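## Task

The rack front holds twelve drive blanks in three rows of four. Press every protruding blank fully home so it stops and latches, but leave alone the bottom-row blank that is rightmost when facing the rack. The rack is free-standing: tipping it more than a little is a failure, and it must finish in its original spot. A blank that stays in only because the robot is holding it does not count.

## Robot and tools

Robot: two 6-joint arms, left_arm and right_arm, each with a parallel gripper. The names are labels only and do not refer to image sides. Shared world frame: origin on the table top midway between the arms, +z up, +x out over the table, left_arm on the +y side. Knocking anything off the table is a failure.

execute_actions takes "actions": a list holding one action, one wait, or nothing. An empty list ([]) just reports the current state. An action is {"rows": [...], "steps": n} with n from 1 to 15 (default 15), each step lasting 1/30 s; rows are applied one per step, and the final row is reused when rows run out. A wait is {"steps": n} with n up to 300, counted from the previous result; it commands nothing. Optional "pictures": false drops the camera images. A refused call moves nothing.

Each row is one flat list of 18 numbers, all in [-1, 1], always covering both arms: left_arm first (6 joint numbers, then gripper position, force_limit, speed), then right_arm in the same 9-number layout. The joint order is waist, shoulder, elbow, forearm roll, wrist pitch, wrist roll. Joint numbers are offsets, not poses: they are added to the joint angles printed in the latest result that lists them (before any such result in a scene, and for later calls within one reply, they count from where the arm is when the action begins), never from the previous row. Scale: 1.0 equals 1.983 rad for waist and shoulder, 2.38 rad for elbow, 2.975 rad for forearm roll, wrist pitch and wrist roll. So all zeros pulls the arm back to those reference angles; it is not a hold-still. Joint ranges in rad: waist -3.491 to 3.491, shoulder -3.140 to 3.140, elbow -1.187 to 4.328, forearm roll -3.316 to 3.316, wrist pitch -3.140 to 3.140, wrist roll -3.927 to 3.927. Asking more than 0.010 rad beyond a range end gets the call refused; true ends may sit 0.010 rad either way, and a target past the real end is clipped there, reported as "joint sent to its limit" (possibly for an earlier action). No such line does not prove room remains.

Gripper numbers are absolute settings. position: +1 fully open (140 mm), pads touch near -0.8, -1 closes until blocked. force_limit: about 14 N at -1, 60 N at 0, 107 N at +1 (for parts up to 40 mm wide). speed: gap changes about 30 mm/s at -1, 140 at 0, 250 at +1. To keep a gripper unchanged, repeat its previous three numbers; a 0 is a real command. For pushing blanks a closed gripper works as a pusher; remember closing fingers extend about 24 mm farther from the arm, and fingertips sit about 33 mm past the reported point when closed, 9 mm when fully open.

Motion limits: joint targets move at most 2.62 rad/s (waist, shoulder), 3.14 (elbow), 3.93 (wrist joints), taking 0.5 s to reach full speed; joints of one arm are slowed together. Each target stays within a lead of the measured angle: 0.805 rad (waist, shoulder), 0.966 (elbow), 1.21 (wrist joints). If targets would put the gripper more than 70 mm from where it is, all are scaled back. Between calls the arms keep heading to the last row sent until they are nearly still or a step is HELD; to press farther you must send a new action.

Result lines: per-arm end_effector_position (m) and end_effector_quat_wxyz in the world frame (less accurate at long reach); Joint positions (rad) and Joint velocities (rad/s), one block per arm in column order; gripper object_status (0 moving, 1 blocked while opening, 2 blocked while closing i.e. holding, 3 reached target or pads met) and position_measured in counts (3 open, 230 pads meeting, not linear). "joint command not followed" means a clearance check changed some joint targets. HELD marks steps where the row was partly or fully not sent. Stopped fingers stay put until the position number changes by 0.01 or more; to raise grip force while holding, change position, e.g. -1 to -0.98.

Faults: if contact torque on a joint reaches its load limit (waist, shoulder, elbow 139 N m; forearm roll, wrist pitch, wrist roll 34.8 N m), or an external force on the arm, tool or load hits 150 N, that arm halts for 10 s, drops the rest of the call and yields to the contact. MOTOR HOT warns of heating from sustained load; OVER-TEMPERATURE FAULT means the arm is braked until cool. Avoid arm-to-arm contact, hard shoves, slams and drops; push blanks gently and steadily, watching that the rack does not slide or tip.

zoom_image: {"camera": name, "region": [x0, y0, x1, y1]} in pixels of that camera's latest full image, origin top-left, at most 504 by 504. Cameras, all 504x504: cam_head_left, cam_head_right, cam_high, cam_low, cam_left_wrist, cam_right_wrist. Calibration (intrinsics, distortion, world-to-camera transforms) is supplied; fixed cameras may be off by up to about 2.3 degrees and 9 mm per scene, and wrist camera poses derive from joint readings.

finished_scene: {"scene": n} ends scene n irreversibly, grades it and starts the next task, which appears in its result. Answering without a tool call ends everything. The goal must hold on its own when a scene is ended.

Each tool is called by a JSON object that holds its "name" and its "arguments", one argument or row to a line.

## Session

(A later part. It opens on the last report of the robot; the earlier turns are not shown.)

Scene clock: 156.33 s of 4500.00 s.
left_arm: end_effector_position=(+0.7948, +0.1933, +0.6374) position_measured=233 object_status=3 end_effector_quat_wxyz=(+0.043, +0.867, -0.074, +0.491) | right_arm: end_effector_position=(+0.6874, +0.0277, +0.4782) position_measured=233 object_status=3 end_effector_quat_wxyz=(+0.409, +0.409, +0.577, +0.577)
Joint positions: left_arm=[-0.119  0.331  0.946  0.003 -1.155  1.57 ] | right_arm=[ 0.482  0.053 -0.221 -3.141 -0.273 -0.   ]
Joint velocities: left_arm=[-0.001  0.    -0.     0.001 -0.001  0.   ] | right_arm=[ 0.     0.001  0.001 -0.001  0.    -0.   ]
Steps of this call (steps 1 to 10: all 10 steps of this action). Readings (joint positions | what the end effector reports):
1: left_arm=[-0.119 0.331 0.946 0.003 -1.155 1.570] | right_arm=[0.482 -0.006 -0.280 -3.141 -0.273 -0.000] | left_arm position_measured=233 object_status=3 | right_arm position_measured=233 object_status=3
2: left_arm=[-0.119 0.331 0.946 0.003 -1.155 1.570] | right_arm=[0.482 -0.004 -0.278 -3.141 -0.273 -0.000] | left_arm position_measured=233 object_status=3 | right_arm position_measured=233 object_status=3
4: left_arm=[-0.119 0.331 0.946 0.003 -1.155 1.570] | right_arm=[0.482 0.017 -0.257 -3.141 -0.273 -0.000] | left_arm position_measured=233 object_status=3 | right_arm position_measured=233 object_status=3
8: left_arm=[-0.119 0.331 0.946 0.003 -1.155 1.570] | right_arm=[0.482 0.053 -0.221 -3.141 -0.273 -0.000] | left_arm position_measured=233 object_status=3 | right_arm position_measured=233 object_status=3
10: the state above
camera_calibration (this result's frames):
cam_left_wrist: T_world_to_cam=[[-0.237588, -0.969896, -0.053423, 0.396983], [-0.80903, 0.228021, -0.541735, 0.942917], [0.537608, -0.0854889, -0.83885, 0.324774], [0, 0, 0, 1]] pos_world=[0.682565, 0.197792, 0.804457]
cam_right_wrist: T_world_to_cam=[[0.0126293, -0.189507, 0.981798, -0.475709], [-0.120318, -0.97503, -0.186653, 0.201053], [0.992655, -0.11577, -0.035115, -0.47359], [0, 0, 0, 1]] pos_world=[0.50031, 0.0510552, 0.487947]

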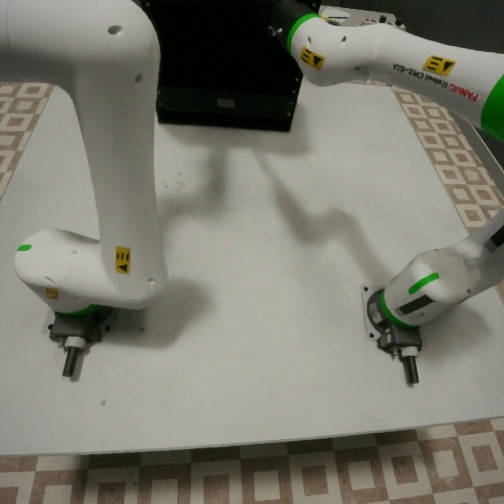

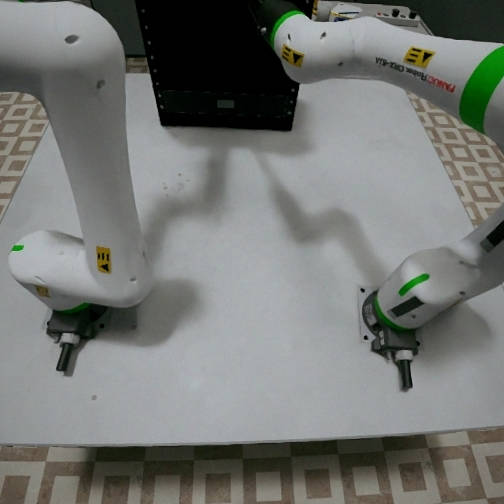

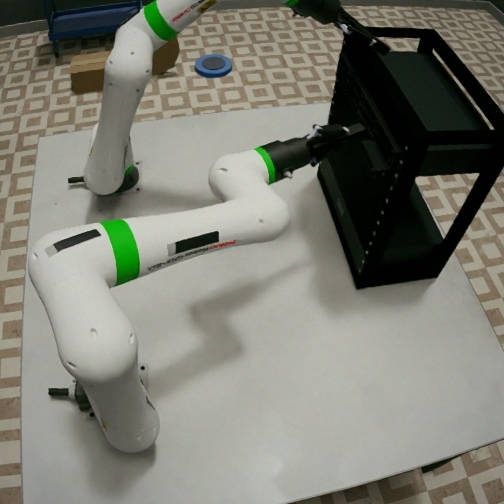

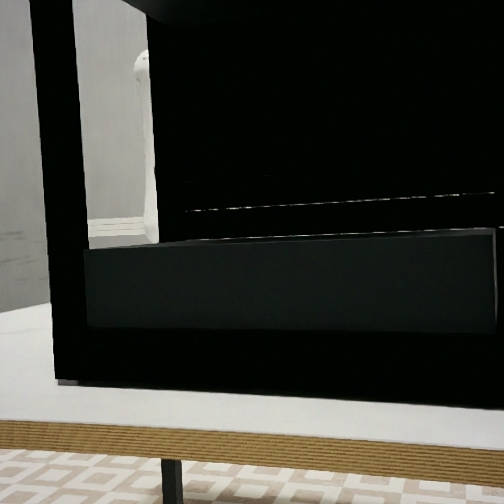

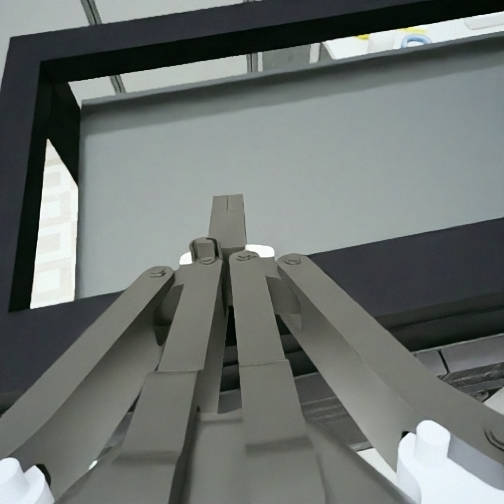

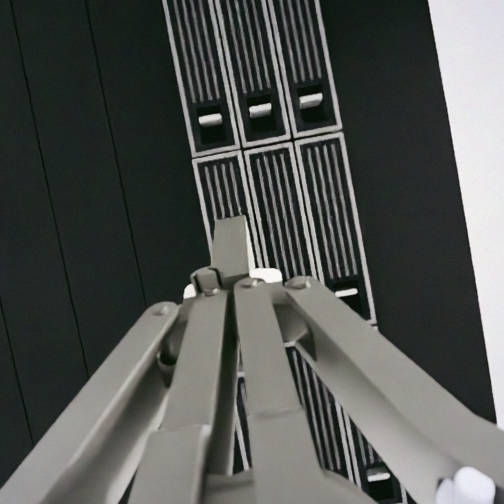

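{"name": "execute_actions", "arguments": {
  "actions": [
    {"rows":[[0,0,0,0,0,0,-1,0,0,-0.001,0.0095,0.0082,0,0,0,-1,0,0]],"steps":10}
  ]
}}

{"name": "execute_actions", "arguments": {
  "actions": [
    {"rows":[[0,0,0,0,0,0,-1,0,0,0,-0.08,-0.067,0,0,0,-1,0,0]]}
  ],
  "pictures": false
}}

{"name": "execute_actions", "arguments": {
  "actions": [
    {"rows":[[0,-0.03,0,0,0,0,-1,0,0,0,-0.04,-0.033,0,0,-0.528,-1,0,0]]}
  ],
  "pictures": false
}}

{"name": "execute_actions", "arguments": {
  "actions": [
    {"steps":15}
  ]
}}

{"name": "zoom_image", "arguments": {
  "camera": "cam_high",
  "region": [320,60,430,190]
}}

Scene clock: 164.40 s of 4500.00 s.
left_arm: end_effector_position=(+0.7948, +0.1933, +0.6374) position_measured=233 object_status=3 end_effector_quat_wxyz=(+0.043, +0.867, -0.074, +0.491) | right_arm: end_effector_position=(+0.6955, +0.0289, +0.4784) position_measured=233 object_status=3 end_effector_quat_wxyz=(+0.410, +0.409, +0.576, +0.577)
Joint positions: left_arm=[-0.119  0.331  0.946  0.003 -1.155  1.57 ] | right_arm=[ 0.48   0.071 -0.201 -3.141 -0.274 -0.   ]
Joint velocities: left_arm=[ 0.002 -0.001 -0.    -0.001 -0.     0.   ] | right_arm=[ 0.    -0.    -0.     0.     0.001 -0.   ]
Steps of this call (steps 1 to 15: the robot went on to your last target; steps 16 to 90: nothing new was sent; then 4.73 s passed at rest; steps 91 to 100: all 10 steps of this action). Readings (joint positions | what the end effector reports):
91: left_arm=[-0.119 0.331 0.946 0.003 -1.155 1.570] | right_arm=[0.482 0.053 -0.220 -3.141 -0.273 -0.000] | left_arm position_measured=233 object_status=3 | right_arm position_measured=233 object_status=3
92: left_arm=[-0.119 0.331 0.946 0.003 -1.155 1.570] | right_arm=[0.482 0.055 -0.218 -3.141 -0.273 -0.000] | left_arm position_measured=233 object_status=3 | right_arm position_measured=233 object_status=3
94: left_arm=[-0.119 0.331 0.946 0.003 -1.155 1.570] | right_arm=[0.480 0.068 -0.205 -3.141 -0.273 -0.000] | left_arm position_measured=233 object_status=3 | right_arm position_measured=233 object_status=3
98: left_arm=[-0.119 0.331 0.946 0.003 -1.155 1.570] | right_arm=[0.480 0.071 -0.201 -3.141 -0.274 -0.000] | left_arm position_measured=233 object_status=3 | right_arm position_measured=233 object_status=3
100: the state above
camera_calibration (this result's frames):
cam_left_wrist: T_world_to_cam=[[-0.237588, -0.969896, -0.0534229, 0.396983], [-0.80903, 0.228021, -0.541735, 0.942917], [0.537608, -0.0854889, -0.83885, 0.324774], [0, 0, 0, 1]] pos_world=[0.682565, 0.197792, 0.804456]
cam_right_wrist: T_world_to_cam=[[0.0114147, -0.189828, 0.981751, -0.474879], [-0.122018, -0.974742, -0.187054, 0.204589], [0.992462, -0.117656, -0.0342888, -0.48163], [0, 0, 0, 1]] pos_world=[0.508384, 0.0526097, 0.487967]

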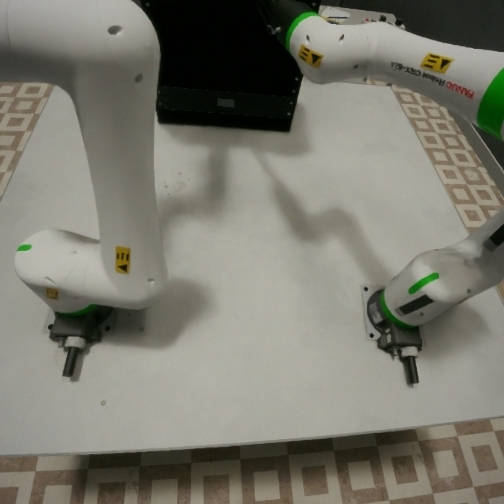

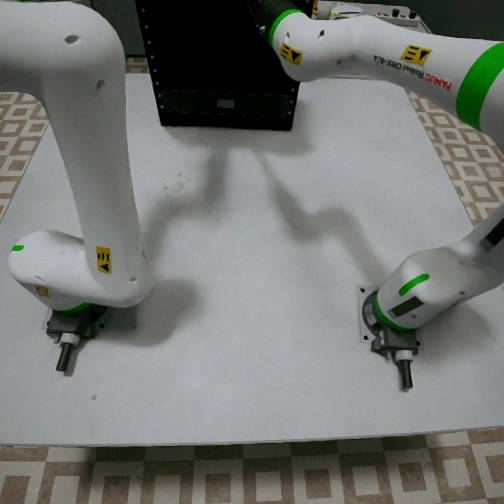

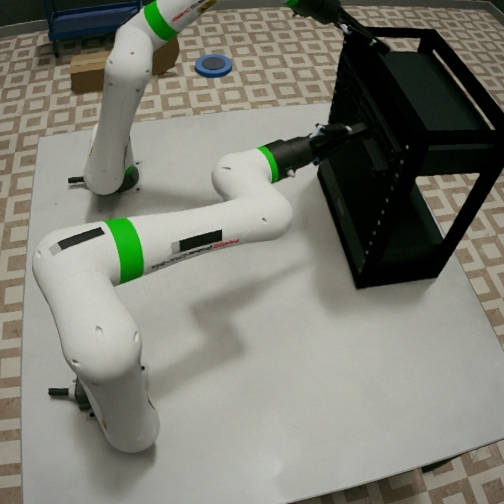

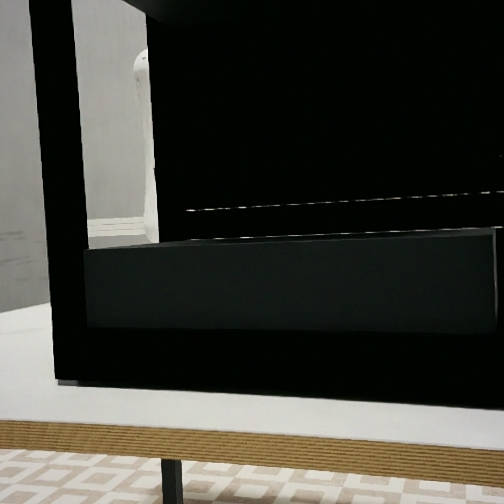

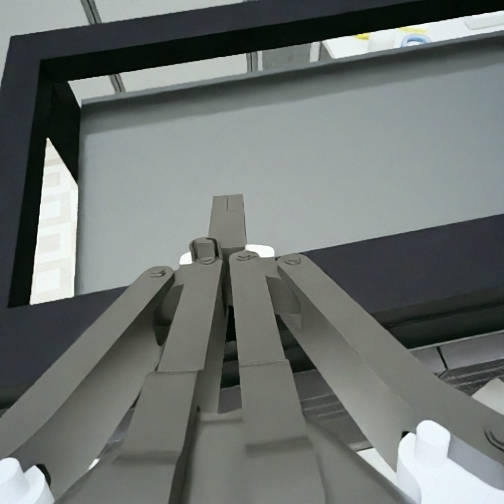

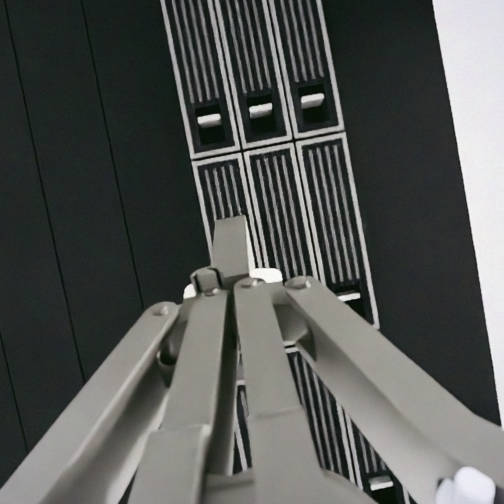

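Scene clock: 164.90 s of 4500.00 s.
left_arm: end_effector_position=(+0.7948, +0.1933, +0.6374) position_measured=233 object_status=3 end_effector_quat_wxyz=(+0.043, +0.867, -0.074, +0.491) | right_arm: end_effector_position=(+0.6341, +0.0075, +0.4773) position_measured=233 object_status=3 end_effector_quat_wxyz=(+0.410, +0.409, +0.577, +0.576)
Joint positions: left_arm=[-0.119  0.331  0.946  0.003 -1.155  1.57 ] | right_arm=[ 0.48  -0.087 -0.36  -3.141 -0.273 -0.   ]
Joint velocities: left_arm=[ 0.    -0.001 -0.001  0.     0.002  0.   ] | right_arm=[-0.001 -0.002 -0.002  0.    -0.    -0.   ]
Steps of this call (steps 1 to 15: all 15 steps of this action). Readings (joint positions | what the end effector reports):
1: left_arm=[-0.119 0.331 0.946 0.003 -1.155 1.570] | right_arm=[0.480 0.072 -0.201 -3.141 -0.274 -0.000] | left_arm position_measured=233 object_status=3 | right_arm position_measured=233 object_status=3
2: left_arm=[-0.119 0.331 0.946 0.003 -1.155 1.570] | right_arm=[0.480 0.070 -0.202 -3.141 -0.274 -0.000] | left_arm position_measured=233 object_status=3 | right_arm position_measured=233 object_status=3
4: left_arm=[-0.119 0.331 0.946 0.003 -1.155 1.570] | right_arm=[0.479 0.051 -0.221 -3.141 -0.273 -0.000] | left_arm position_measured=233 object_status=3 | right_arm position_measured=233 object_status=3
8: left_arm=[-0.119 0.331 0.946 0.003 -1.155 1.570] | right_arm=[0.480 -0.045 -0.318 -3.141 -0.273 -0.000] | left_arm position_measured=233 object_status=3 | right_arm position_measured=233 object_status=3
15: the state above

Scene clock: 165.40 s of 4500.00 s.
left_arm: end_effector_position=(+0.7669, +0.1980, +0.6834) position_measured=233 object_status=3 end_effector_quat_wxyz=(+0.045, +0.852, -0.072, +0.516) | right_arm: end_effector_position=(+0.6153, +0.0009, +0.4754) position_measured=233 object_status=3 end_effector_quat_wxyz=(+0.144, +0.606, +0.364, +0.693)
Joint positions: left_arm=[-0.119  0.272  0.945  0.003 -1.155  1.57 ] | right_arm=[ 0.48  -0.136 -0.409 -3.141 -0.273 -0.826]
Joint velocities: left_arm=[-0.001  0.     0.     0.    -0.001 -0.   ] | right_arm=[ 0.    -0.145 -0.144  0.    -0.002 -3.333]
Steps of this call (steps 1 to 15: all 15 steps of this action). Readings (joint positions | what the end effector reports):
1: left_arm=[-0.119 0.331 0.946 0.003 -1.155 1.570] | right_arm=[0.480 -0.087 -0.361 -3.141 -0.273 -0.000] | left_arm position_measured=233 object_status=3 | right_arm position_measured=233 object_status=3
2: left_arm=[-0.119 0.329 0.945 0.003 -1.155 1.570] | right_arm=[0.480 -0.087 -0.361 -3.141 -0.273 -0.003] | left_arm position_measured=233 object_status=3 | right_arm position_measured=233 object_status=3
4: left_arm=[-0.119 0.309 0.945 0.002 -1.155 1.570] | right_arm=[0.480 -0.089 -0.363 -3.141 -0.273 -0.034] | left_arm position_measured=233 object_status=3 | right_arm position_measured=233 object_status=3
8: left_arm=[-0.119 0.271 0.946 0.003 -1.155 1.570] | right_arm=[0.480 -0.100 -0.374 -3.141 -0.273 -0.201] | left_arm position_measured=233 object_status=3 | right_arm position_measured=233 object_status=3
15: the state above

Scene clock: 165.90 s of 4500.00 s.
left_arm: end_effector_position=(+0.7669, +0.1980, +0.6835) position_measured=233 object_status=3 end_effector_quat_wxyz=(+0.045, +0.852, -0.072, +0.516) | right_arm: end_effector_position=(+0.6037, -0.0031, +0.4738) position_measured=233 object_status=3 end_effector_quat_wxyz=(-0.118, +0.697, +0.118, +0.697)
Joint positions: left_arm=[-0.119  0.272  0.946  0.003 -1.155  1.57 ] | right_arm=[ 0.48  -0.166 -0.439 -3.141 -0.273 -1.571]
Joint velocities: left_arm=[-0.001 -0.    -0.001 -0.001 -0.     0.   ] | right_arm=[ 0.001 -0.    -0.     0.001  0.    -0.002]
Steps of this call (steps 1 to 15: the robot went on to your last target). Readings (joint positions | what the end effector reports):
1: left_arm=[-0.119 0.272 0.945 0.003 -1.155 1.570] | right_arm=[0.480 -0.141 -0.414 -3.141 -0.273 -0.935] | left_arm position_measured=233 object_status=3 | right_arm position_measured=233 object_status=3
2: left_arm=[-0.119 0.272 0.945 0.003 -1.155 1.570] | right_arm=[0.480 -0.145 -0.418 -3.141 -0.273 -1.036] | left_arm position_measured=233 object_status=3 | right_arm position_measured=233 object_status=3
4: left_arm=[-0.119 0.272 0.945 0.003 -1.155 1.570] | right_arm=[0.480 -0.152 -0.425 -3.141 -0.273 -1.212] | left_arm position_measured=233 object_status=3 | right_arm position_measured=233 object_status=3
8: left_arm=[-0.119 0.272 0.945 0.003 -1.155 1.570] | right_arm=[0.480 -0.163 -0.435 -3.141 -0.273 -1.458] | left_arm position_measured=233 object_status=3 | right_arm position_measured=233 object_status=3
15: the state above
camera_calibration (this result's frames):
cam_left_wrist: T_world_to_cam=[[-0.234376, -0.970439, -0.0575902, 0.397879], [-0.775836, 0.222416, -0.590432, 0.953216], [0.585787, -0.0937026, -0.80503, 0.320431], [0, 0, 0, 1]] pos_world=[0.645089, 0.204132, 0.84368]
cam_right_wrist: T_world_to_cam=[[0.275411, -0.943764, -0.182915, -0.0852797], [-0.472831, 0.0326806, -0.880547, 0.704825], [0.837007, 0.329, -0.43724, -0.108368], [0, 0, 0, 1]] pos_world=[0.447455, -0.0678648, 0.55765]

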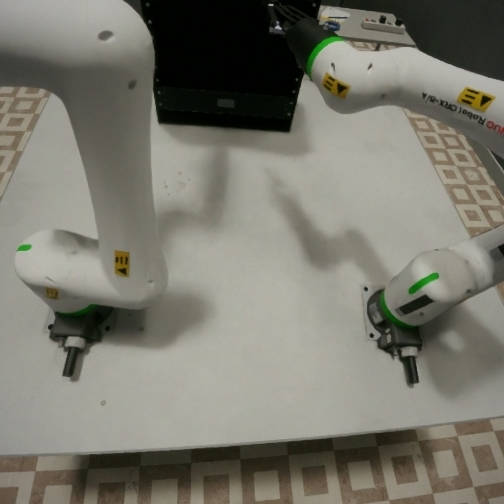

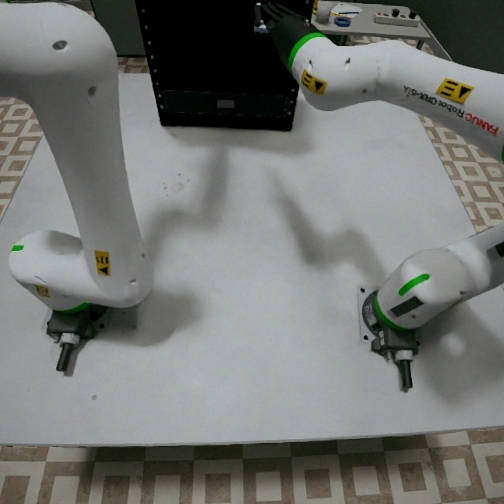

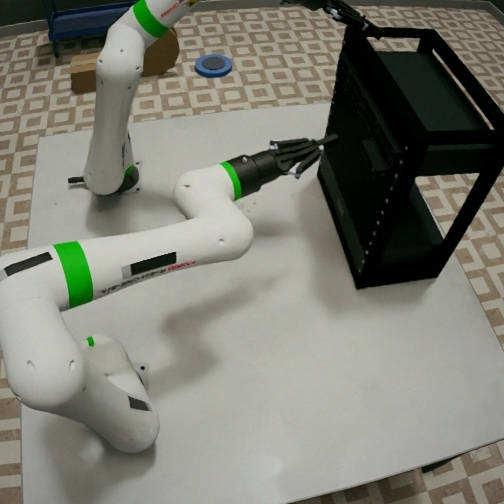

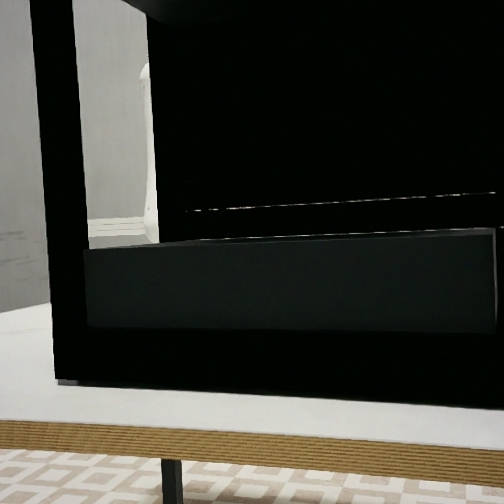

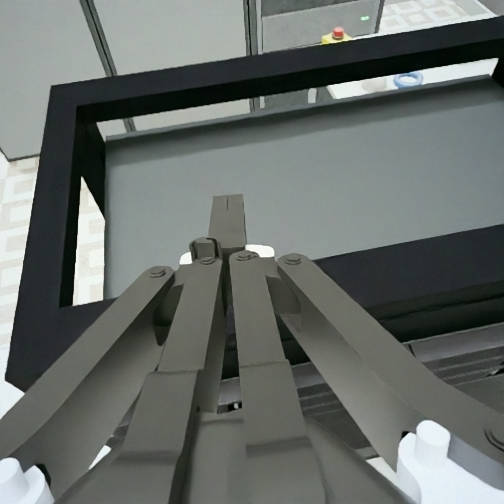

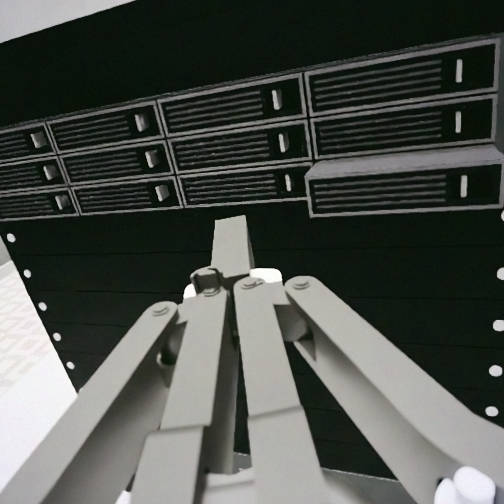

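Region (320, 60, 430, 190) of cam_high's 504x504 image, scaled by 3.877, with more detail than that image has; it fills the left 426 columns of this view, and the rest is white.

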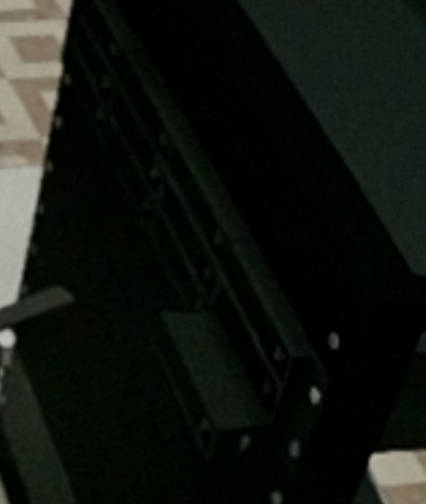

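{"name": "finished_scene", "arguments": {
  "scene": 1
}}

The scene is finished: the task was done.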